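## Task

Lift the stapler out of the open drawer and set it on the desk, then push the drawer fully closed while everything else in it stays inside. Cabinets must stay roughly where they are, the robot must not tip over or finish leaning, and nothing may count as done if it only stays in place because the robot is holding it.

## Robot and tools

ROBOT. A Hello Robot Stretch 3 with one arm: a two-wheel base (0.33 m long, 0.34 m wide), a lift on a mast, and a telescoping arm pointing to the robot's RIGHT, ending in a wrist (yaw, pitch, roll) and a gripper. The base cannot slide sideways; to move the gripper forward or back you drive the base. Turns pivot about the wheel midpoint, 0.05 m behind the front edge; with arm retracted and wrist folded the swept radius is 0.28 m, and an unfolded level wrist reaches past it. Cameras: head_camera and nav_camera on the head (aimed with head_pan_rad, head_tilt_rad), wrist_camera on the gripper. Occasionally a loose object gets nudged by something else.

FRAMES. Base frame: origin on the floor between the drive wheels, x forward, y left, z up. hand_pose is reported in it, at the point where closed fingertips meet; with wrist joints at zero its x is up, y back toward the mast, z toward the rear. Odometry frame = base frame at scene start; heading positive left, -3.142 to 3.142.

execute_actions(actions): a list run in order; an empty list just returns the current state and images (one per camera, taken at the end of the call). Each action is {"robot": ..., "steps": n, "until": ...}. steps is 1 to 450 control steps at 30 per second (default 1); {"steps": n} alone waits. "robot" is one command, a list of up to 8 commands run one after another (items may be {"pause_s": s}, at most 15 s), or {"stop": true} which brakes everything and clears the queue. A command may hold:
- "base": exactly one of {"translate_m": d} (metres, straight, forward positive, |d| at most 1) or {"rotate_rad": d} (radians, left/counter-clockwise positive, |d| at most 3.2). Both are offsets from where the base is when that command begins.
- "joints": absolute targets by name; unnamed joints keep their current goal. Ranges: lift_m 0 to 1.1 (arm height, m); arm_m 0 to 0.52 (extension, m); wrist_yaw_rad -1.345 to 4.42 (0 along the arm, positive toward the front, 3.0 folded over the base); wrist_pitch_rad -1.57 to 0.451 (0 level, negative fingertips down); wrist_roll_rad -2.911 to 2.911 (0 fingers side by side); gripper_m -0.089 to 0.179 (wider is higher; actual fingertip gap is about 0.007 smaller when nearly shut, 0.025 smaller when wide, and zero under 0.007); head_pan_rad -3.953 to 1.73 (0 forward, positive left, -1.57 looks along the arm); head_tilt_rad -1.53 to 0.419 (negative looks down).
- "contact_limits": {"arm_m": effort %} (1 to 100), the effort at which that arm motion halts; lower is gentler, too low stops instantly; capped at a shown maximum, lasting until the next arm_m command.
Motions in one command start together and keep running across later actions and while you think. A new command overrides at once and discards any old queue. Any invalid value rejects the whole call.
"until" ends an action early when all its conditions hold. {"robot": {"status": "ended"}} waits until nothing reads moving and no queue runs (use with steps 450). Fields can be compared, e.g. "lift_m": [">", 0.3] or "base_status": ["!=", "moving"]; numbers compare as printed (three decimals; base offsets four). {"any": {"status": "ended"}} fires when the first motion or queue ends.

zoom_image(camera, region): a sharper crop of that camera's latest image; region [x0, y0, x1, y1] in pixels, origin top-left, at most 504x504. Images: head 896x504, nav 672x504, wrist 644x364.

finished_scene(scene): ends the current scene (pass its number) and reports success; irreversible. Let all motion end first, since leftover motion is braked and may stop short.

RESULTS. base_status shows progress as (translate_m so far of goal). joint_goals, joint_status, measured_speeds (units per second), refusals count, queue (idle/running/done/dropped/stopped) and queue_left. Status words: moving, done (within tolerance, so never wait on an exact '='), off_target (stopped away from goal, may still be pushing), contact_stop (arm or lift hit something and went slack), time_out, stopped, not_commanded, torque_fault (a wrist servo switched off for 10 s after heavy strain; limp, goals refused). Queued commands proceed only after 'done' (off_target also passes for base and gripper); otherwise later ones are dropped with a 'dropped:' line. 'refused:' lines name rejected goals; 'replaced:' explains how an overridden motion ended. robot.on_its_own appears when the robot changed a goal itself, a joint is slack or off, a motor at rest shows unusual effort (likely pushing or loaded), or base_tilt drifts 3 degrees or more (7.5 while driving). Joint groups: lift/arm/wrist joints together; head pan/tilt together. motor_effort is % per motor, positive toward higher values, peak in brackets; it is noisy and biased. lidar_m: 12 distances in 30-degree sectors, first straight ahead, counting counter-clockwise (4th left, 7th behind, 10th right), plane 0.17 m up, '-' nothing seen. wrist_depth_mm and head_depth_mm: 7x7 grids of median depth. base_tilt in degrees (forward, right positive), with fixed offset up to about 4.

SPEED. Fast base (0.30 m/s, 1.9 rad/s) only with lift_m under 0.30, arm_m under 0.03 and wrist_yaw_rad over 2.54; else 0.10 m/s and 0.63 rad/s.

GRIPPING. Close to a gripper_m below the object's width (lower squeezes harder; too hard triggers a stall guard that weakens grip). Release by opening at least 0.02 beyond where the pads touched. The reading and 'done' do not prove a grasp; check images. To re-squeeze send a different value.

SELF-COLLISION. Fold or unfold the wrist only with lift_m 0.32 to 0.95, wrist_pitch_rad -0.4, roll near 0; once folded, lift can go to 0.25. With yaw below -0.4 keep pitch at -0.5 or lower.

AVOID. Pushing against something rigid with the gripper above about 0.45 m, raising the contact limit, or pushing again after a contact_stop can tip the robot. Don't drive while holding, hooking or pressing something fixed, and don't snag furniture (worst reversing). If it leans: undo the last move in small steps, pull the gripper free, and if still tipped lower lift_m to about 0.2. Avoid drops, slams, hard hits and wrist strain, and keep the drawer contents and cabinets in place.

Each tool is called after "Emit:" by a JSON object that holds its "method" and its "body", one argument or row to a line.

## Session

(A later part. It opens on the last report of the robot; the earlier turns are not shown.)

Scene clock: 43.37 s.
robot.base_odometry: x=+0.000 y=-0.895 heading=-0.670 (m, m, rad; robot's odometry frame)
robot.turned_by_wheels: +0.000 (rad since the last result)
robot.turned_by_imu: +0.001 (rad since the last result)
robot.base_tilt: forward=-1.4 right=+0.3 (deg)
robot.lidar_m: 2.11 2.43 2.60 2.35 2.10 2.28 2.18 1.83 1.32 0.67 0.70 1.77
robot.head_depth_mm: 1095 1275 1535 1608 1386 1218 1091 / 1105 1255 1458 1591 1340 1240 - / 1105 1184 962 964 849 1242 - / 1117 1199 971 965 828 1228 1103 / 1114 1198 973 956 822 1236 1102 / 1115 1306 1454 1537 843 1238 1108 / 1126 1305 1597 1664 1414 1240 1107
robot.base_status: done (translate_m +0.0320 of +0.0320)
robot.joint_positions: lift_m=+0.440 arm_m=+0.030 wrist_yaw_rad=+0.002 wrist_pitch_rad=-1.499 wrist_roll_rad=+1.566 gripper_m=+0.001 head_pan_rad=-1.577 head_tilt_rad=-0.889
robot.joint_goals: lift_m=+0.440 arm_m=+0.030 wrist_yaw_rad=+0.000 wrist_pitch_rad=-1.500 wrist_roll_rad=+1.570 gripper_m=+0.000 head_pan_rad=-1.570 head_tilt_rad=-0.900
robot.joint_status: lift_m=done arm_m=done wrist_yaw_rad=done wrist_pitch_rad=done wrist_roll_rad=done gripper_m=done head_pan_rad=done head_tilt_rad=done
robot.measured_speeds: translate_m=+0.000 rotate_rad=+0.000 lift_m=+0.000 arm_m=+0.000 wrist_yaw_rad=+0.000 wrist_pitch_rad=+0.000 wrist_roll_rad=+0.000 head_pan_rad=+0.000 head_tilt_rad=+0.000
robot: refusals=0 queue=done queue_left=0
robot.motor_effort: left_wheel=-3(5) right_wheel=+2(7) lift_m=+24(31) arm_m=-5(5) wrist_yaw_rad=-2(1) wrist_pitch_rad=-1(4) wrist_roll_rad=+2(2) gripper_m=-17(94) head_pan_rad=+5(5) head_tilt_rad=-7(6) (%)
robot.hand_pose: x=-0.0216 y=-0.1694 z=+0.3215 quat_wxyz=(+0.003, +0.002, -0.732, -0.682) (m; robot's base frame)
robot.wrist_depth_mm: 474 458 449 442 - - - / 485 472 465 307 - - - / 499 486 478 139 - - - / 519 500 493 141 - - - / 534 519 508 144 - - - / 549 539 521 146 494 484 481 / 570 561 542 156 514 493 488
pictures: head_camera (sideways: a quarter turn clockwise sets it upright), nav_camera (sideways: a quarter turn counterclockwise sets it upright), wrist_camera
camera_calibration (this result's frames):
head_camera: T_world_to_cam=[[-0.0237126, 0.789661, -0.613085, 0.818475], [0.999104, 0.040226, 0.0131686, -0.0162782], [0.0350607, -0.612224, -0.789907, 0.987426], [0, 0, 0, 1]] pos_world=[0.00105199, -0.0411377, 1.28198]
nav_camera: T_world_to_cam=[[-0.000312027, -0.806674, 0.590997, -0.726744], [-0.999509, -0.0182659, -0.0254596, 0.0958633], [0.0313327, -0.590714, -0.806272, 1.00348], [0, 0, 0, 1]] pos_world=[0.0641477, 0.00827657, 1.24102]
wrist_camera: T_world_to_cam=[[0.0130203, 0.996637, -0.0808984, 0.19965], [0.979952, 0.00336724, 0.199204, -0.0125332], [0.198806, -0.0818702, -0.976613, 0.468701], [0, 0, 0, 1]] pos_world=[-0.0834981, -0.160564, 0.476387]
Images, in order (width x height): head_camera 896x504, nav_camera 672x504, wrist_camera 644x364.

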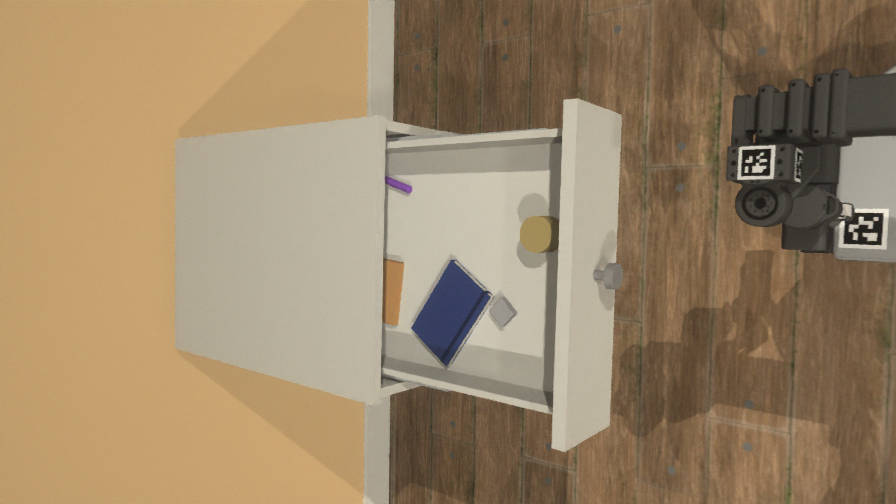

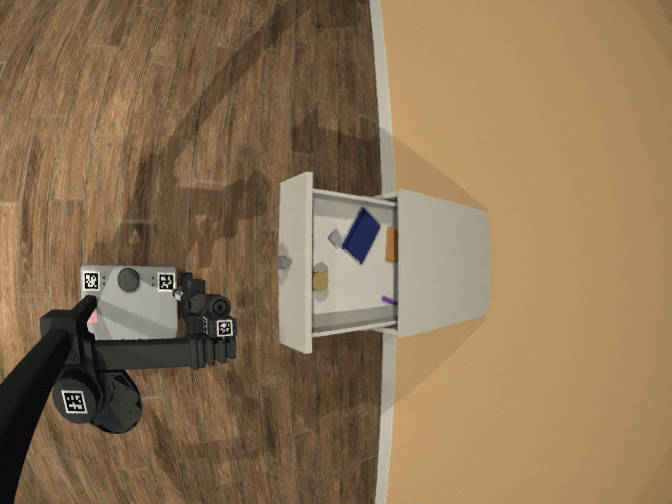

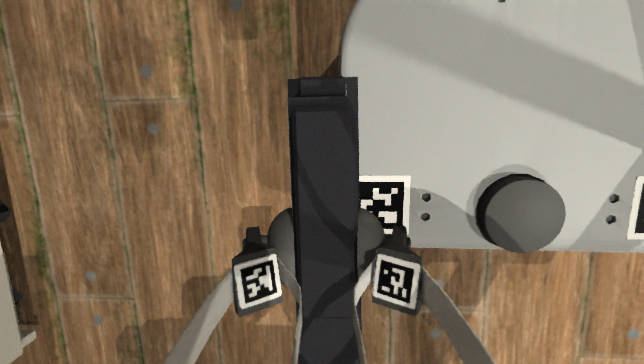

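Emit:
{"method": "execute_actions", "body": {
  "actions": [
    {"robot":[{"joints":{"lift_m":0.37,"arm_m":0.12,"wrist_pitch_rad":-1.57}},{"joints":{"arm_m":0.40},"contact_limits":{"arm_m":25}}],"steps":450,"until":{"robot":{"status":"ended"}}}
  ]
}}

Scene clock: 48.40 s.
robot.base_odometry: x=+0.000 y=-0.895 heading=-0.670 (m, m, rad; robot's odometry frame)
robot.turned_by_wheels: +0.000 (rad since the last result)
robot.turned_by_imu: +0.001 (rad since the last result)
robot.base_tilt: forward=-1.6 right=+0.3 (deg)
robot.lidar_m: 2.11 2.44 2.60 2.36 2.10 2.28 2.19 1.82 1.32 0.67 0.70 1.77
robot.head_depth_mm: 1094 1281 1545 1613 1393 1213 1084 / 1104 1266 1464 1590 1382 1222 1113 / 1106 1189 964 986 1328 1228 1114 / 1107 1194 967 992 1328 1230 1116 / 1109 1206 970 929 1348 1240 1096 / 1113 1317 1471 997 1417 1233 1103 / 1124 1322 1605 1633 1411 1242 1111
robot.base_status: done (translate_m +0.0320 of +0.0320)
robot.joint_positions: lift_m=+0.370 arm_m=+0.399 wrist_yaw_rad=+0.002 wrist_pitch_rad=-1.563 wrist_roll_rad=+1.567 gripper_m=+0.001 head_pan_rad=-1.577 head_tilt_rad=-0.891
robot.joint_goals: lift_m=+0.370 arm_m=+0.400 wrist_yaw_rad=+0.000 wrist_pitch_rad=-1.570 wrist_roll_rad=+1.570 gripper_m=+0.000 head_pan_rad=-1.570 head_tilt_rad=-0.900
robot.joint_status: lift_m=done arm_m=done wrist_yaw_rad=done wrist_pitch_rad=done wrist_roll_rad=done gripper_m=done head_pan_rad=done head_tilt_rad=done
robot.measured_speeds: translate_m=+0.000 rotate_rad=+0.000 lift_m=+0.000 arm_m=+0.000 wrist_yaw_rad=+0.000 wrist_pitch_rad=+0.000 wrist_roll_rad=+0.000 head_pan_rad=+0.000 head_tilt_rad=+0.000
robot: refusals=0 queue=done queue_left=0
robot.motor_effort: left_wheel=-2(5) right_wheel=+2(5) lift_m=+25(27) arm_m=+7(15) wrist_yaw_rad=-2(3) wrist_pitch_rad=-3(6) wrist_roll_rad=+1(2) gripper_m=-16(17) head_pan_rad=+4(4) head_tilt_rad=-6(6) (%)
robot.contact_limits: arm_m 25 (drawing in: default 25, maximum 41; extending or still: default 34, maximum 55)
robot.hand_pose: x=-0.0216 y=-0.5218 z=+0.2523 quat_wxyz=(+0.002, +0.002, -0.709, -0.705) (m; robot's base frame)
robot.wrist_depth_mm: 292 379 374 376 373 371 370 / 187 264 385 381 384 385 380 / 187 262 398 139 393 393 391 / 190 261 413 141 405 405 407 / 191 261 415 144 419 415 414 / 185 261 432 146 430 428 427 / 186 259 450 156 443 444 438
pictures: head_camera (sideways: a quarter turn clockwise sets it upright), nav_camera (sideways: a quarter turn counterclockwise sets it upright), wrist_camera
camera_calibration (this result's frames):
head_camera: T_world_to_cam=[[-0.0237341, 0.790406, -0.612123, 0.817222], [0.999102, 0.0402425, 0.0132247, -0.0163512], [0.0350862, -0.61126, -0.790652, 0.988394], [0, 0, 0, 1]] pos_world=[0.00105348, -0.0411135, 1.28193]
nav_camera: T_world_to_cam=[[-0.000289826, -0.807393, 0.590013, -0.725463], [-0.999508, -0.0182676, -0.0254889, 0.0959014], [0.0313577, -0.589731, -0.806991, 1.00442], [0, 0, 0, 1]] pos_world=[0.0641479, 0.00835262, 1.24103]
wrist_camera: T_world_to_cam=[[0.0138046, 0.999766, -0.0166412, 0.530728], [0.979966, -0.0102205, 0.198903, -0.00456118], [0.198687, -0.0190536, -0.979878, 0.405924], [0, 0, 0, 1]] pos_world=[-0.0835085, -0.522916, 0.407495]
Images, in order (width x height): head_camera 896x504, nav_camera 672x504, wrist_camera 644x364.

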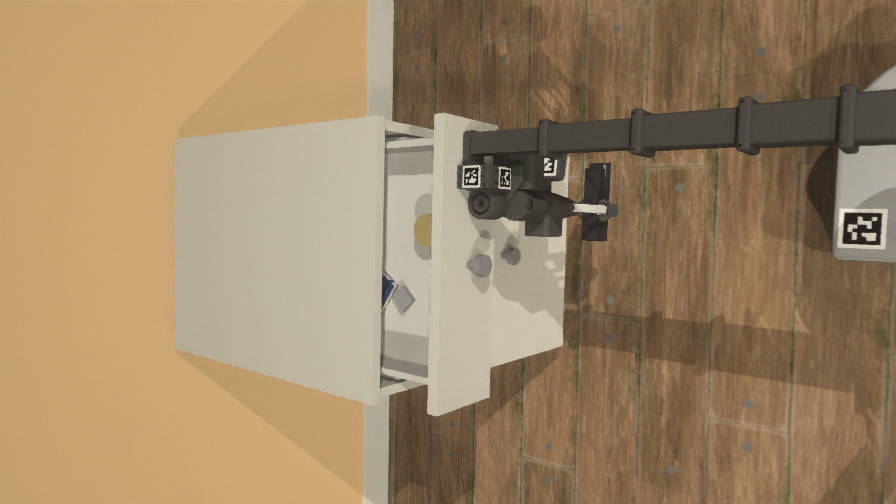

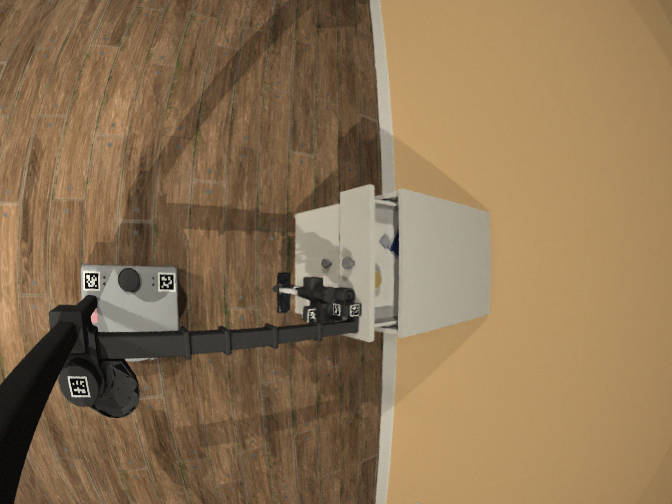

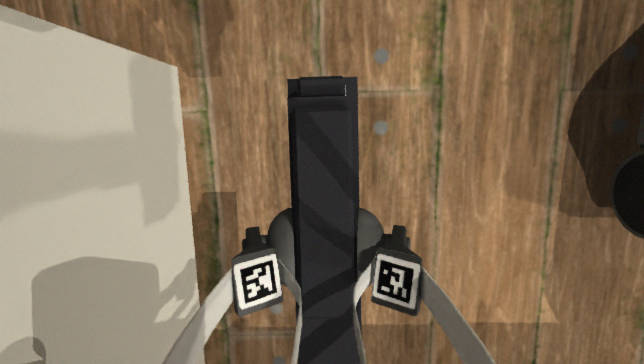

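Emit:
{"method": "execute_actions", "body": {
  "actions": [
    {"robot":{"joints":{"arm_m":0.495},"contact_limits":{"arm_m":20}},"steps":150,"until":{"robot":{"status":"ended"}}}
  ]
}}

Scene clock: 50.27 s.
robot.base_odometry: x=+0.000 y=-0.895 heading=-0.670 (m, m, rad; robot's odometry frame)
robot.turned_by_wheels: +0.000 (rad since the last result)
robot.turned_by_imu: +0.000 (rad since the last result)
robot.base_tilt: forward=-1.6 right=+0.4 (deg)
robot.lidar_m: 2.11 2.44 2.60 2.35 2.10 2.27 2.19 1.83 1.32 0.67 0.70 1.76
robot.head_depth_mm: 1097 1281 1530 1610 1380 1216 1087 / 1099 1257 1461 1573 1383 1238 1106 / 1106 1189 964 898 1317 1226 1129 / 1102 1194 969 1025 1324 1224 1108 / 1110 1210 966 1039 1334 1228 1103 / 1122 1315 1466 1559 1403 1238 1098 / 1127 1323 1610 1650 1417 1232 1105
robot.base_status: done (translate_m +0.0320 of +0.0320)
robot.joint_positions: lift_m=+0.370 arm_m=+0.494 wrist_yaw_rad=+0.002 wrist_pitch_rad=-1.563 wrist_roll_rad=+1.567 gripper_m=+0.001 head_pan_rad=-1.577 head_tilt_rad=-0.891
robot.joint_goals: lift_m=+0.370 arm_m=+0.495 wrist_yaw_rad=+0.000 wrist_pitch_rad=-1.570 wrist_roll_rad=+1.570 gripper_m=+0.000 head_pan_rad=-1.570 head_tilt_rad=-0.900
robot.joint_status: lift_m=done arm_m=done wrist_yaw_rad=done wrist_pitch_rad=done wrist_roll_rad=done gripper_m=done head_pan_rad=done head_tilt_rad=done
robot.measured_speeds: translate_m=+0.000 rotate_rad=+0.000 lift_m=+0.000 arm_m=+0.000 wrist_yaw_rad=+0.000 wrist_pitch_rad=+0.000 wrist_roll_rad=+0.000 head_pan_rad=+0.000 head_tilt_rad=+0.000
robot: refusals=0 queue=done queue_left=0
robot.motor_effort: left_wheel=-2(2) right_wheel=+1(2) lift_m=+25(25) arm_m=+7(9) wrist_yaw_rad=-2(2) wrist_pitch_rad=-3(3) wrist_roll_rad=+1(1) gripper_m=-17(16) head_pan_rad=+4(5) head_tilt_rad=-5(6) (%)
robot.contact_limits: arm_m 20 (drawing in: default 25, maximum 41; extending or still: default 34, maximum 55)
robot.hand_pose: x=-0.0216 y=-0.6168 z=+0.2523 quat_wxyz=(+0.002, +0.002, -0.709, -0.705) (m; robot's base frame)
robot.wrist_depth_mm: - 103 374 377 374 371 371 / - 102 197 380 383 384 378 / - 102 196 138 395 394 390 / - 101 194 141 408 406 402 / - 101 172 143 422 412 415 / - 101 153 146 432 428 425 / - 101 219 157 443 440 438
pictures: head_camera (sideways: a quarter turn clockwise sets it upright), nav_camera (sideways: a quarter turn counterclockwise sets it upright), wrist_camera
camera_calibration (this result's frames):
head_camera: T_world_to_cam=[[-0.0237342, 0.790406, -0.612123, 0.817222], [0.999102, 0.0402426, 0.0132247, -0.0163512], [0.0350863, -0.61126, -0.790652, 0.988394], [0, 0, 0, 1]] pos_world=[0.00105348, -0.0411135, 1.28193]
nav_camera: T_world_to_cam=[[-0.00028973, -0.807393, 0.590013, -0.725463], [-0.999508, -0.0182677, -0.0254889, 0.0959014], [0.0313577, -0.589731, -0.806991, 1.00442], [0, 0, 0, 1]] pos_world=[0.0641479, 0.00835263, 1.24103]
wrist_camera: T_world_to_cam=[[0.0138046, 0.999766, -0.0166412, 0.625693], [0.979966, -0.0102205, 0.198903, -0.00553199], [0.198687, -0.0190536, -0.979878, 0.404114], [0, 0, 0, 1]] pos_world=[-0.0835085, -0.617903, 0.407495]
Images, in order (width x height): head_camera 896x504, nav_camera 672x504, wrist_camera 644x364.

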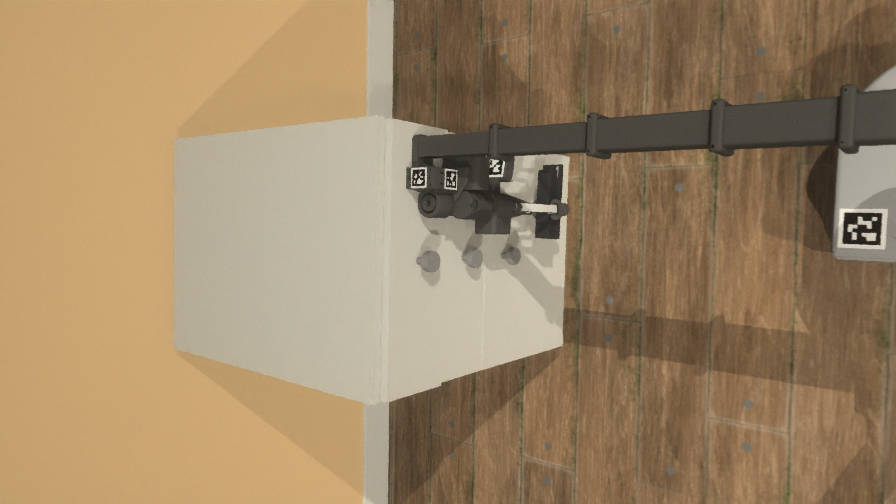

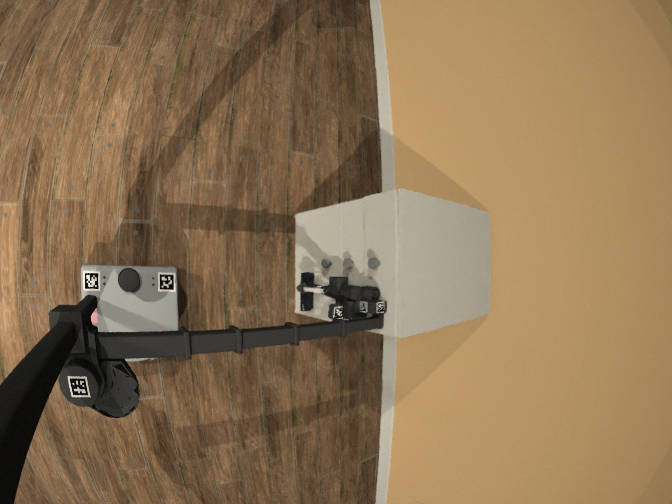

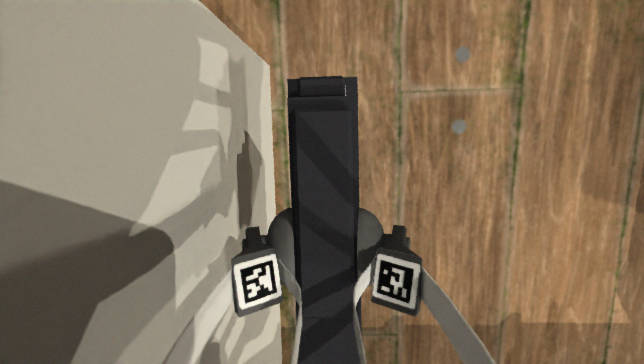

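Emit:
{"method": "execute_actions", "body": {
  "actions": [
    {"robot":{"joints":{"arm_m":0.52},"contact_limits":{"arm_m":18}},"steps":150,"until":{"robot":{"status":"ended"}}},
    {"robot":{"joints":{"arm_m":0.3}},"steps":150,"until":{"robot":{"status":"ended"}}}
  ]
}}

Emit:
{"method": "execute_actions", "body": {
  "actions": [
    {"robot":{"base":{"translate_m":0.9},"joints":{"arm_m":0.03,"lift_m":1.0,"head_pan_rad":-0.2,"head_tilt_rad":-0.45}},"steps":450,"until":{"robot":{"status":"ended"}}}
  ]
}}

Scene clock: 53.60 s.
robot.base_odometry: x=+0.000 y=-0.895 heading=-0.670 (m, m, rad; robot's odometry frame)
robot.turned_by_wheels: +0.000 (rad since the last result)
robot.turned_by_imu: +0.000 (rad since the last result)
robot.base_tilt: forward=-1.7 right=+0.2 (deg)
robot.lidar_m: 2.11 2.44 2.60 2.36 2.10 2.28 2.18 1.83 1.32 0.67 0.70 1.77
robot.head_depth_mm: 1095 1286 1546 1602 1397 1222 1088 / 1106 1254 1456 1566 1403 1219 1104 / 1108 1195 968 1018 - 1199 1115 / 1109 1194 966 1025 1328 1242 1113 / 1113 1196 975 1032 1354 1228 1097 / 1121 1308 1464 1572 1406 1242 1106 / 1120 1322 1586 1634 1406 1238 1101
robot.base_status: done (translate_m +0.0320 of +0.0320)
robot.joint_positions: lift_m=+0.370 arm_m=+0.300 wrist_yaw_rad=+0.002 wrist_pitch_rad=-1.563 wrist_roll_rad=+1.567 gripper_m=+0.001 head_pan_rad=-1.577 head_tilt_rad=-0.891
robot.joint_goals: lift_m=+0.370 arm_m=+0.300 wrist_yaw_rad=+0.000 wrist_pitch_rad=-1.570 wrist_roll_rad=+1.570 gripper_m=+0.000 head_pan_rad=-1.570 head_tilt_rad=-0.900
robot.joint_status: lift_m=done arm_m=done wrist_yaw_rad=done wrist_pitch_rad=done wrist_roll_rad=done gripper_m=done head_pan_rad=done head_tilt_rad=done
robot.measured_speeds: translate_m=+0.000 rotate_rad=+0.000 lift_m=+0.000 arm_m=+0.000 wrist_yaw_rad=+0.000 wrist_pitch_rad=+0.000 wrist_roll_rad=+0.000 head_pan_rad=+0.000 head_tilt_rad=+0.000
robot: refusals=0 queue=done queue_left=0
robot.motor_effort: left_wheel=-1(7) right_wheel=+1(6) lift_m=+29(30) arm_m=-5(21) wrist_yaw_rad=-2(2) wrist_pitch_rad=-3(4) wrist_roll_rad=+2(2) gripper_m=-16(17) head_pan_rad=+4(4) head_tilt_rad=-5(5) (%)
robot.hand_pose: x=-0.0216 y=-0.4231 z=+0.2521 quat_wxyz=(+0.002, +0.002, -0.710, -0.705) (m; robot's base frame)
robot.wrist_depth_mm: 381 379 377 376 372 370 - / 307 389 389 383 383 381 - / 306 400 400 139 396 391 - / 305 413 412 141 407 401 - / 305 427 422 143 416 416 - / 303 438 436 147 427 429 426 / 306 451 449 156 448 442 438
pictures: head_camera (sideways: a quarter turn clockwise sets it upright), nav_camera (sideways: a quarter turn counterclockwise sets it upright), wrist_camera
replaced: robot.arm_m: its motion had ended contact_stop
camera_calibration (this result's frames):
head_camera: T_world_to_cam=[[-0.0237458, 0.790811, -0.611599, 0.81654], [0.999102, 0.0402515, 0.0132551, -0.0163908], [0.0351001, -0.610735, -0.791057, 0.98892], [0, 0, 0, 1]] pos_world=[0.00105428, -0.0411004, 1.2819]
nav_camera: T_world_to_cam=[[-0.00027773, -0.807784, 0.589479, -0.724766], [-0.999508, -0.0182684, -0.0255048, 0.0959221], [0.0313712, -0.589196, -0.807381, 1.00492], [0, 0, 0, 1]] pos_world=[0.064148, 0.00839395, 1.24104]
wrist_camera: T_world_to_cam=[[0.0137666, 0.999756, -0.0173011, 0.432123], [0.979966, -0.0100519, 0.198911, -0.0034468], [0.198689, -0.0196928, -0.979865, 0.407362], [0, 0, 0, 1]] pos_world=[-0.0835093, -0.42403, 0.407321]
Images, in order (width x height): head_camera 896x504, nav_camera 672x504, wrist_camera 644x364.

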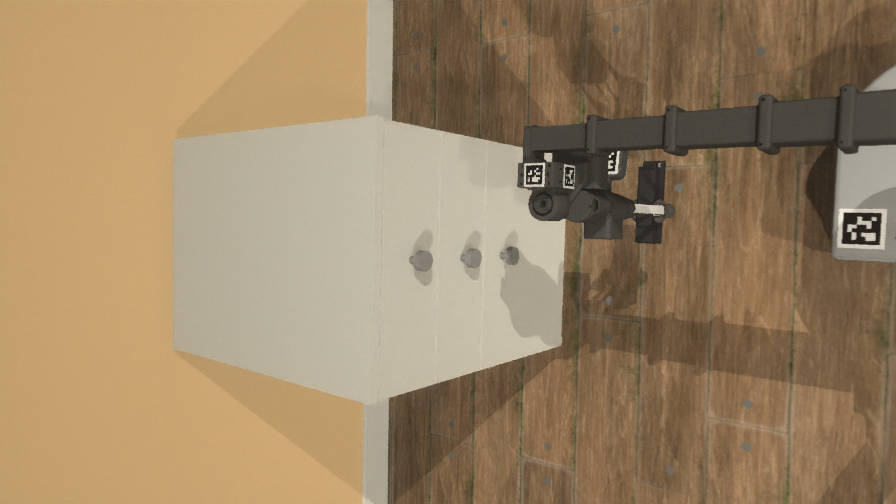

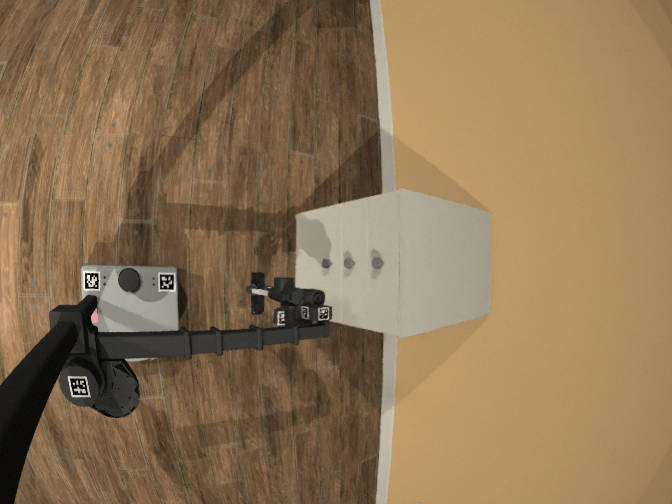

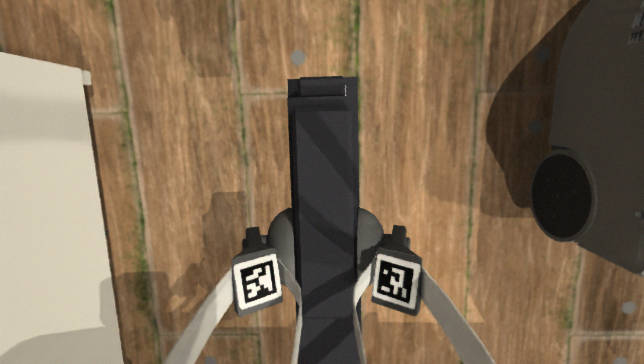

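Scene clock: 63.53 s.
robot.base_odometry: x=+0.705 y=-1.453 heading=-0.670 (m, m, rad; robot's odometry frame)
robot.turned_by_wheels: +0.000 (rad since the last result)
robot.turned_by_imu: +0.003 (rad since the last result)
robot.base_tilt: forward=-1.6 right=+0.2 (deg)
robot.lidar_m: 1.22 1.23 1.85 2.51 2.51 2.82 3.07 0.96 0.93 1.25 1.29 1.53
robot.head_depth_mm: 1464 1595 1728 1274 1920 1579 1299 / 1456 1571 1689 1282 1955 1587 1294 / 1421 1548 1659 1282 1881 1570 1291 / 1375 1529 1680 1281 1886 1576 1300 / 1356 1497 1634 1274 1813 1576 1299 / 1347 1477 1601 1280 1816 1577 1288 / 1337 1446 1571 1286 1375 1512 1284
robot.base_status: done (translate_m +0.9000 of +0.9000)
robot.joint_positions: lift_m=+1.000 arm_m=+0.030 wrist_yaw_rad=+0.002 wrist_pitch_rad=-1.563 wrist_roll_rad=+1.567 gripper_m=+0.001 head_pan_rad=-0.207 head_tilt_rad=-0.458
robot.joint_goals: lift_m=+1.000 arm_m=+0.030 wrist_yaw_rad=+0.000 wrist_pitch_rad=-1.570 wrist_roll_rad=+1.570 gripper_m=+0.000 head_pan_rad=-0.200 head_tilt_rad=-0.450
robot.joint_status: lift_m=done arm_m=done wrist_yaw_rad=done wrist_pitch_rad=done wrist_roll_rad=done gripper_m=done head_pan_rad=done head_tilt_rad=done
robot.measured_speeds: translate_m=+0.000 rotate_rad=+0.000 lift_m=+0.000 arm_m=+0.000 wrist_yaw_rad=+0.000 wrist_pitch_rad=+0.000 wrist_roll_rad=+0.000 head_pan_rad=+0.000 head_tilt_rad=+0.000
robot: refusals=0 queue=done queue_left=0
robot.motor_effort: left_wheel=-3(4) right_wheel=+1(7) lift_m=+29(31) arm_m=-5(4) wrist_yaw_rad=-1(2) wrist_pitch_rad=-3(3) wrist_roll_rad=+1(1) gripper_m=-17(17) head_pan_rad=+4(63) head_tilt_rad=+5(39) (%)
robot.hand_pose: x=-0.0216 y=-0.1531 z=+0.8821 quat_wxyz=(+0.002, +0.002, -0.710, -0.705) (m; robot's base frame)
robot.wrist_depth_mm: 942 953 938 933 922 928 914 / - - - 566 - 950 936 / - - - 138 - - 986 / - - - 141 - - - / - - - 143 - - - / - - - 146 - - - / - - - 156 - - -
pictures: head_camera (sideways: a quarter turn clockwise sets it upright), nav_camera (sideways: a quarter turn counterclockwise sets it upright), wrist_camera
camera_calibration (this result's frames):
head_camera: T_world_to_cam=[[-0.456748, 0.0670756, -0.887064, 1.17823], [0.159123, 0.987232, -0.0072825, 0.0154691], [0.875249, -0.144479, -0.461589, 0.555224], [0, 0, 0, 1]] pos_world=[0.049735, -0.0140843, 1.30157]
nav_camera: T_world_to_cam=[[0.476114, -0.0955936, 0.874172, -1.09873], [-0.173722, -0.984708, -0.0130643, 0.0746998], [0.862053, -0.145643, -0.48544, 0.581094], [0, 0, 0, 1]] pos_world=[0.0351639, 0.0531578, 1.24354]
wrist_camera: T_world_to_cam=[[0.0137667, 0.999756, -0.0172972, 0.173082], [0.979966, -0.0100527, 0.198911, -0.126038], [0.198689, -0.019689, -0.979865, 1.02995], [0, 0, 0, 1]] pos_world=[-0.0835093, -0.154028, 1.03728]
Images, in order (width x height): head_camera 896x504, nav_camera 672x504, wrist_camera 644x364.

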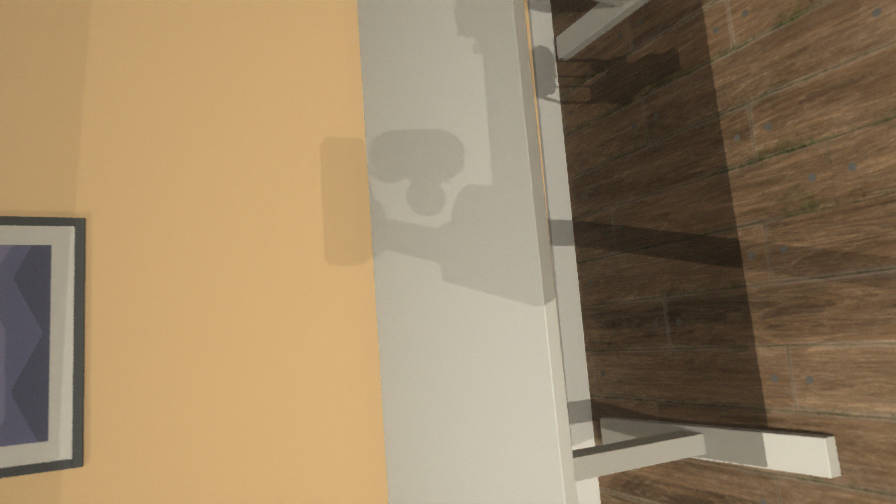

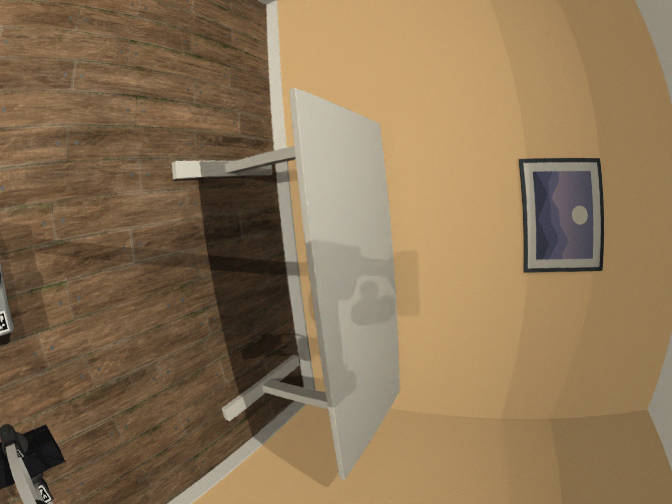

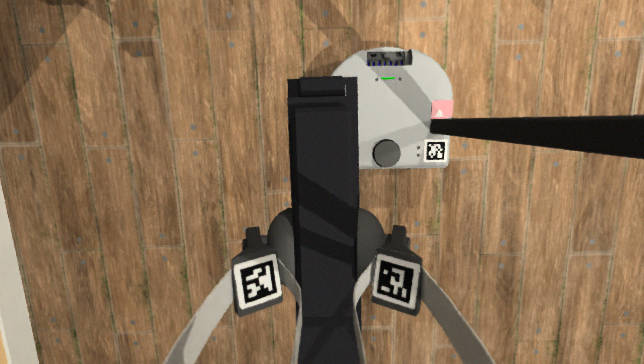

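Emit:
{"method": "execute_actions", "body": {
  "actions": [
    {"robot":[{"base":{"translate_m":0.37},"joints":{"head_pan_rad":-1.57,"head_tilt_rad":-0.8,"lift_m":0.93}},{"base":{"rotate_rad":1.57}},{"joints":{"arm_m":0.5}}],"steps":450,"until":{"robot":{"status":"ended"}}}
  ]
}}

Scene clock: 76.23 s.
robot.base_odometry: x=+0.995 y=-1.683 heading=+0.900 (m, m, rad; robot's odometry frame)
robot.turned_by_wheels: +1.570 (rad since the last result)
robot.turned_by_imu: +1.603 (rad since the last result)
robot.base_tilt: forward=-1.6 right=+0.3 (deg)
robot.lidar_m: 2.51 2.60 2.85 3.44 1.25 1.29 1.25 1.25 1.29 1.30 0.87 1.69
robot.head_depth_mm: 1067 - 938 775 1448 1265 1112 / 1046 1255 972 783 1433 1268 1117 / 1072 - 974 761 1449 1270 1116 / 1107 1212 982 786 1440 1272 1115 / 1112 1236 988 790 1414 1270 1122 / 1123 1243 990 791 1499 1270 1123 / 1137 1297 998 791 1510 1288 1131
robot.base_status: done (rotate_rad +1.5699 of +1.5700)
robot.joint_positions: lift_m=+0.930 arm_m=+0.500 wrist_yaw_rad=+0.002 wrist_pitch_rad=-1.563 wrist_roll_rad=+1.567 gripper_m=+0.001 head_pan_rad=-1.563 head_tilt_rad=-0.790
robot.joint_goals: lift_m=+0.930 arm_m=+0.500 wrist_yaw_rad=+0.000 wrist_pitch_rad=-1.570 wrist_roll_rad=+1.570 gripper_m=+0.000 head_pan_rad=-1.570 head_tilt_rad=-0.800
robot.joint_status: lift_m=done arm_m=done wrist_yaw_rad=done wrist_pitch_rad=done wrist_roll_rad=done gripper_m=done head_pan_rad=done head_tilt_rad=done
robot.measured_speeds: translate_m=+0.000 rotate_rad=+0.000 lift_m=+0.000 arm_m=+0.000 wrist_yaw_rad=+0.000 wrist_pitch_rad=+0.000 wrist_roll_rad=+0.000 head_pan_rad=+0.000 head_tilt_rad=+0.000
robot: refusals=0 queue=done queue_left=0
robot.motor_effort: left_wheel=-3(8) right_wheel=+2(8) lift_m=+24(31) arm_m=+5(4) wrist_yaw_rad=-3(2) wrist_pitch_rad=-3(3) wrist_roll_rad=+1(2) gripper_m=-16(15) head_pan_rad=-5(65) head_tilt_rad=-6(36) (%)
robot.hand_pose: x=-0.0216 y=-0.6222 z=+0.8124 quat_wxyz=(+0.002, +0.002, -0.710, -0.705) (m; robot's base frame)
robot.wrist_depth_mm: 232 232 229 228 227 229 860 / 239 238 235 232 233 233 - / 246 245 244 139 240 240 - / 253 252 250 141 248 944 947 / 262 260 257 144 255 960 950 / 272 268 266 146 262 - - / 279 277 276 156 273 - -
pictures: head_camera (sideways: a quarter turn clockwise sets it upright), nav_camera (sideways: a quarter turn counterclockwise sets it upright), wrist_camera
camera_calibration (this result's frames):
head_camera: T_world_to_cam=[[-0.0338165, 0.724705, -0.688229, 0.916449], [0.998466, 0.0547091, 0.00854845, -0.0102608], [0.0438475, -0.686884, -0.725443, 0.903545], [0, 0, 0, 1]] pos_world=[0.001618, -0.0429635, 1.28629]
nav_camera: T_world_to_cam=[[0.0100384, -0.744141, 0.667947, -0.827069], [-0.999155, -0.034081, -0.0229526, 0.0926005], [0.0398443, -0.667152, -0.743855, 0.922269], [0, 0, 0, 1]] pos_world=[0.0640776, 0.00299392, 1.2406]
wrist_camera: T_world_to_cam=[[0.0139731, 0.999753, -0.0172954, 0.640892], [0.979964, -0.0102554, 0.198912, -0.117013], [0.198685, -0.0197283, -0.979865, 0.952363], [0, 0, 0, 1]] pos_world=[-0.0835074, -0.623145, 0.967547]
Images, in order (width x height): head_camera 896x504, nav_camera 672x504, wrist_camera 644x364.

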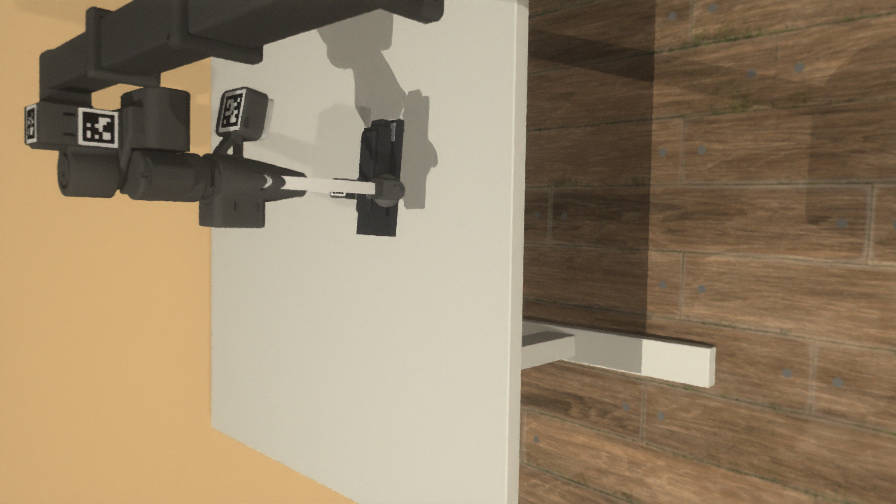

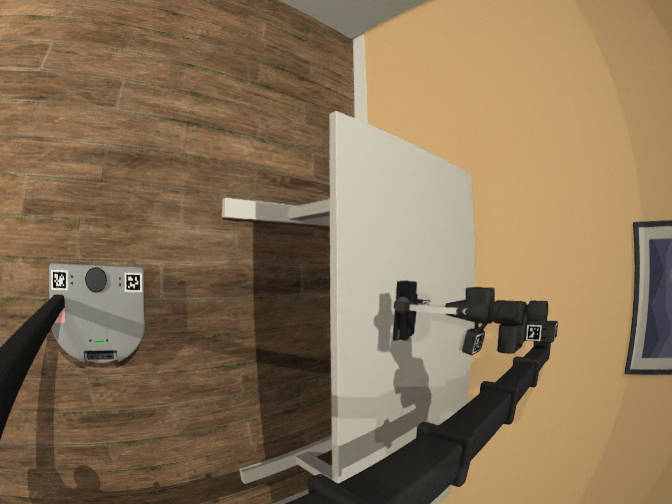

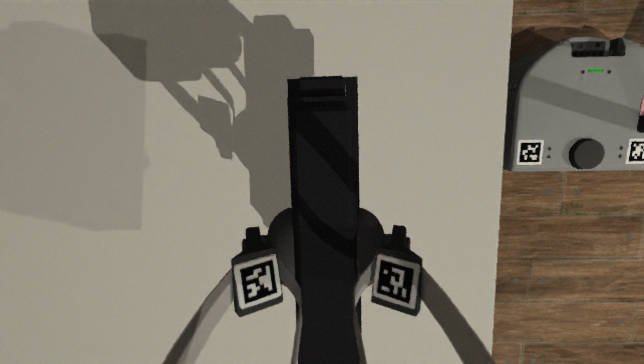

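Gap: 249−141−38 ≈ 0.068.

Emit:
{"method": "execute_actions", "body": {
  "actions": [
    {"robot":{"joints":{"lift_m":0.866}},"steps":150,"until":{"robot":{"status":"ended"}}},
    {"robot":[{"joints":{"gripper_m":0.09}},{"joints":{"lift_m":0.95}}],"steps":150,"until":{"robot":{"status":"ended"}}}
  ]
}}

Emit:
{"method": "finished_scene", "body": {
  "scene": 1
}}

Scene clock: 80.63 s.
robot.base_odometry: x=+0.995 y=-1.683 heading=+0.900 (m, m, rad; robot's odometry frame)
robot.turned_by_wheels: +0.000 (rad since the last result)
robot.turned_by_imu: +0.001 (rad since the last result)
robot.base_tilt: forward=-1.5 right=+0.3 (deg)
robot.lidar_m: 2.52 2.60 2.85 3.45 1.26 1.30 1.25 1.25 1.30 1.30 0.87 1.70
robot.head_depth_mm: 1044 - 970 776 1446 1272 1107 / - 1225 972 783 1441 1274 1109 / 1055 1210 978 773 1455 1276 1118 / 1101 1219 985 787 1446 1279 1123 / 1113 1227 982 788 1417 1274 1118 / 1122 1235 988 791 1510 1275 1123 / 1125 1301 997 796 1499 1276 1122
robot.base_status: done (rotate_rad +1.5699 of +1.5700)
robot.joint_positions: lift_m=+0.950 arm_m=+0.500 wrist_yaw_rad=+0.002 wrist_pitch_rad=-1.563 wrist_roll_rad=+1.567 gripper_m=+0.090 head_pan_rad=-1.563 head_tilt_rad=-0.790
robot.joint_goals: lift_m=+0.950 arm_m=+0.500 wrist_yaw_rad=+0.000 wrist_pitch_rad=-1.570 wrist_roll_rad=+1.570 gripper_m=+0.090 head_pan_rad=-1.570 head_tilt_rad=-0.800
robot.joint_status: lift_m=done arm_m=done wrist_yaw_rad=done wrist_pitch_rad=done wrist_roll_rad=done gripper_m=done head_pan_rad=done head_tilt_rad=done
robot.measured_speeds: translate_m=+0.000 rotate_rad=+0.000 lift_m=+0.000 arm_m=+0.000 wrist_yaw_rad=+0.000 wrist_pitch_rad=+0.000 wrist_roll_rad=+0.000 head_pan_rad=+0.000 head_tilt_rad=+0.000
robot: refusals=0 queue=done queue_left=0
robot.motor_effort: left_wheel=-2(2) right_wheel=+2(3) lift_m=+28(30) arm_m=+5(5) wrist_yaw_rad=-1(3) wrist_pitch_rad=-3(3) wrist_roll_rad=+2(1) gripper_m=+0(83) head_pan_rad=-5(5) head_tilt_rad=-6(6) (%)
robot.hand_pose: x=-0.0216 y=-0.6222 z=+0.8321 quat_wxyz=(+0.002, +0.002, -0.710, -0.705) (m; robot's base frame)
robot.wrist_depth_mm: 251 249 249 247 245 870 876 / 257 257 255 254 253 252 - / 265 264 264 258 260 259 - / 274 273 270 267 267 940 985 / 282 280 278 274 275 - - / 293 291 289 285 284 - - / 301 300 297 296 294 - -
pictures: head_camera (sideways: a quarter turn clockwise sets it upright), nav_camera (sideways: a quarter turn counterclockwise sets it upright), wrist_camera
camera_calibration (this result's frames):
head_camera: T_world_to_cam=[[-0.0338165, 0.724705, -0.688229, 0.916449], [0.998466, 0.0547091, 0.00854845, -0.0102608], [0.0438475, -0.686884, -0.725443, 0.903546], [0, 0, 0, 1]] pos_world=[0.001618, -0.0429635, 1.28629]
nav_camera: T_world_to_cam=[[0.0100384, -0.744142, 0.667947, -0.827069], [-0.999155, -0.034081, -0.0229526, 0.0926005], [0.0398443, -0.667152, -0.743855, 0.92227], [0, 0, 0, 1]] pos_world=[0.0640776, 0.00299392, 1.2406]
wrist_camera: T_world_to_cam=[[0.0139723, 0.999753, -0.0172873, 0.641226], [0.979964, -0.0102563, 0.198912, -0.120949], [0.198685, -0.0197202, -0.979865, 0.971757], [0, 0, 0, 1]] pos_world=[-0.0835074, -0.623145, 0.987334]
Images, in order (width x height): head_camera 896x504, nav_camera 672x504, wrist_camera 644x364.

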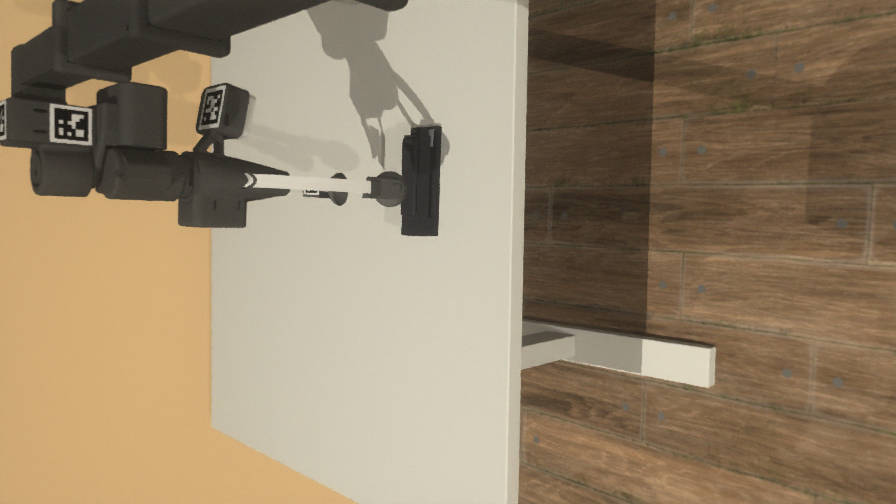

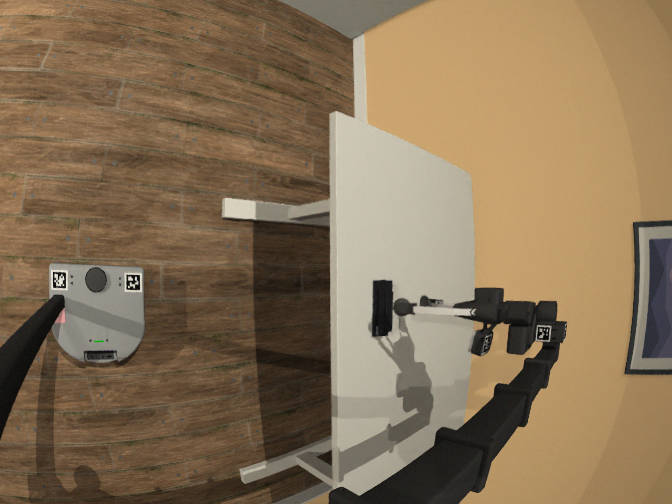

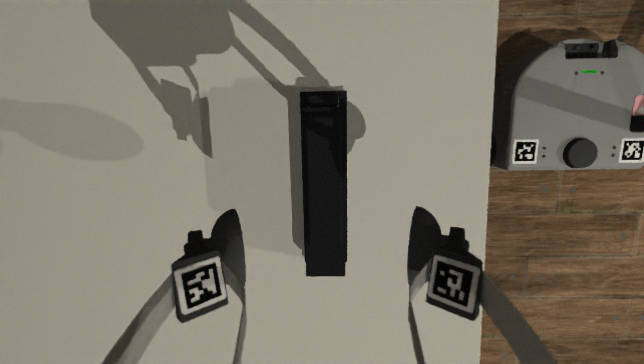

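The scene is finished: the task was done.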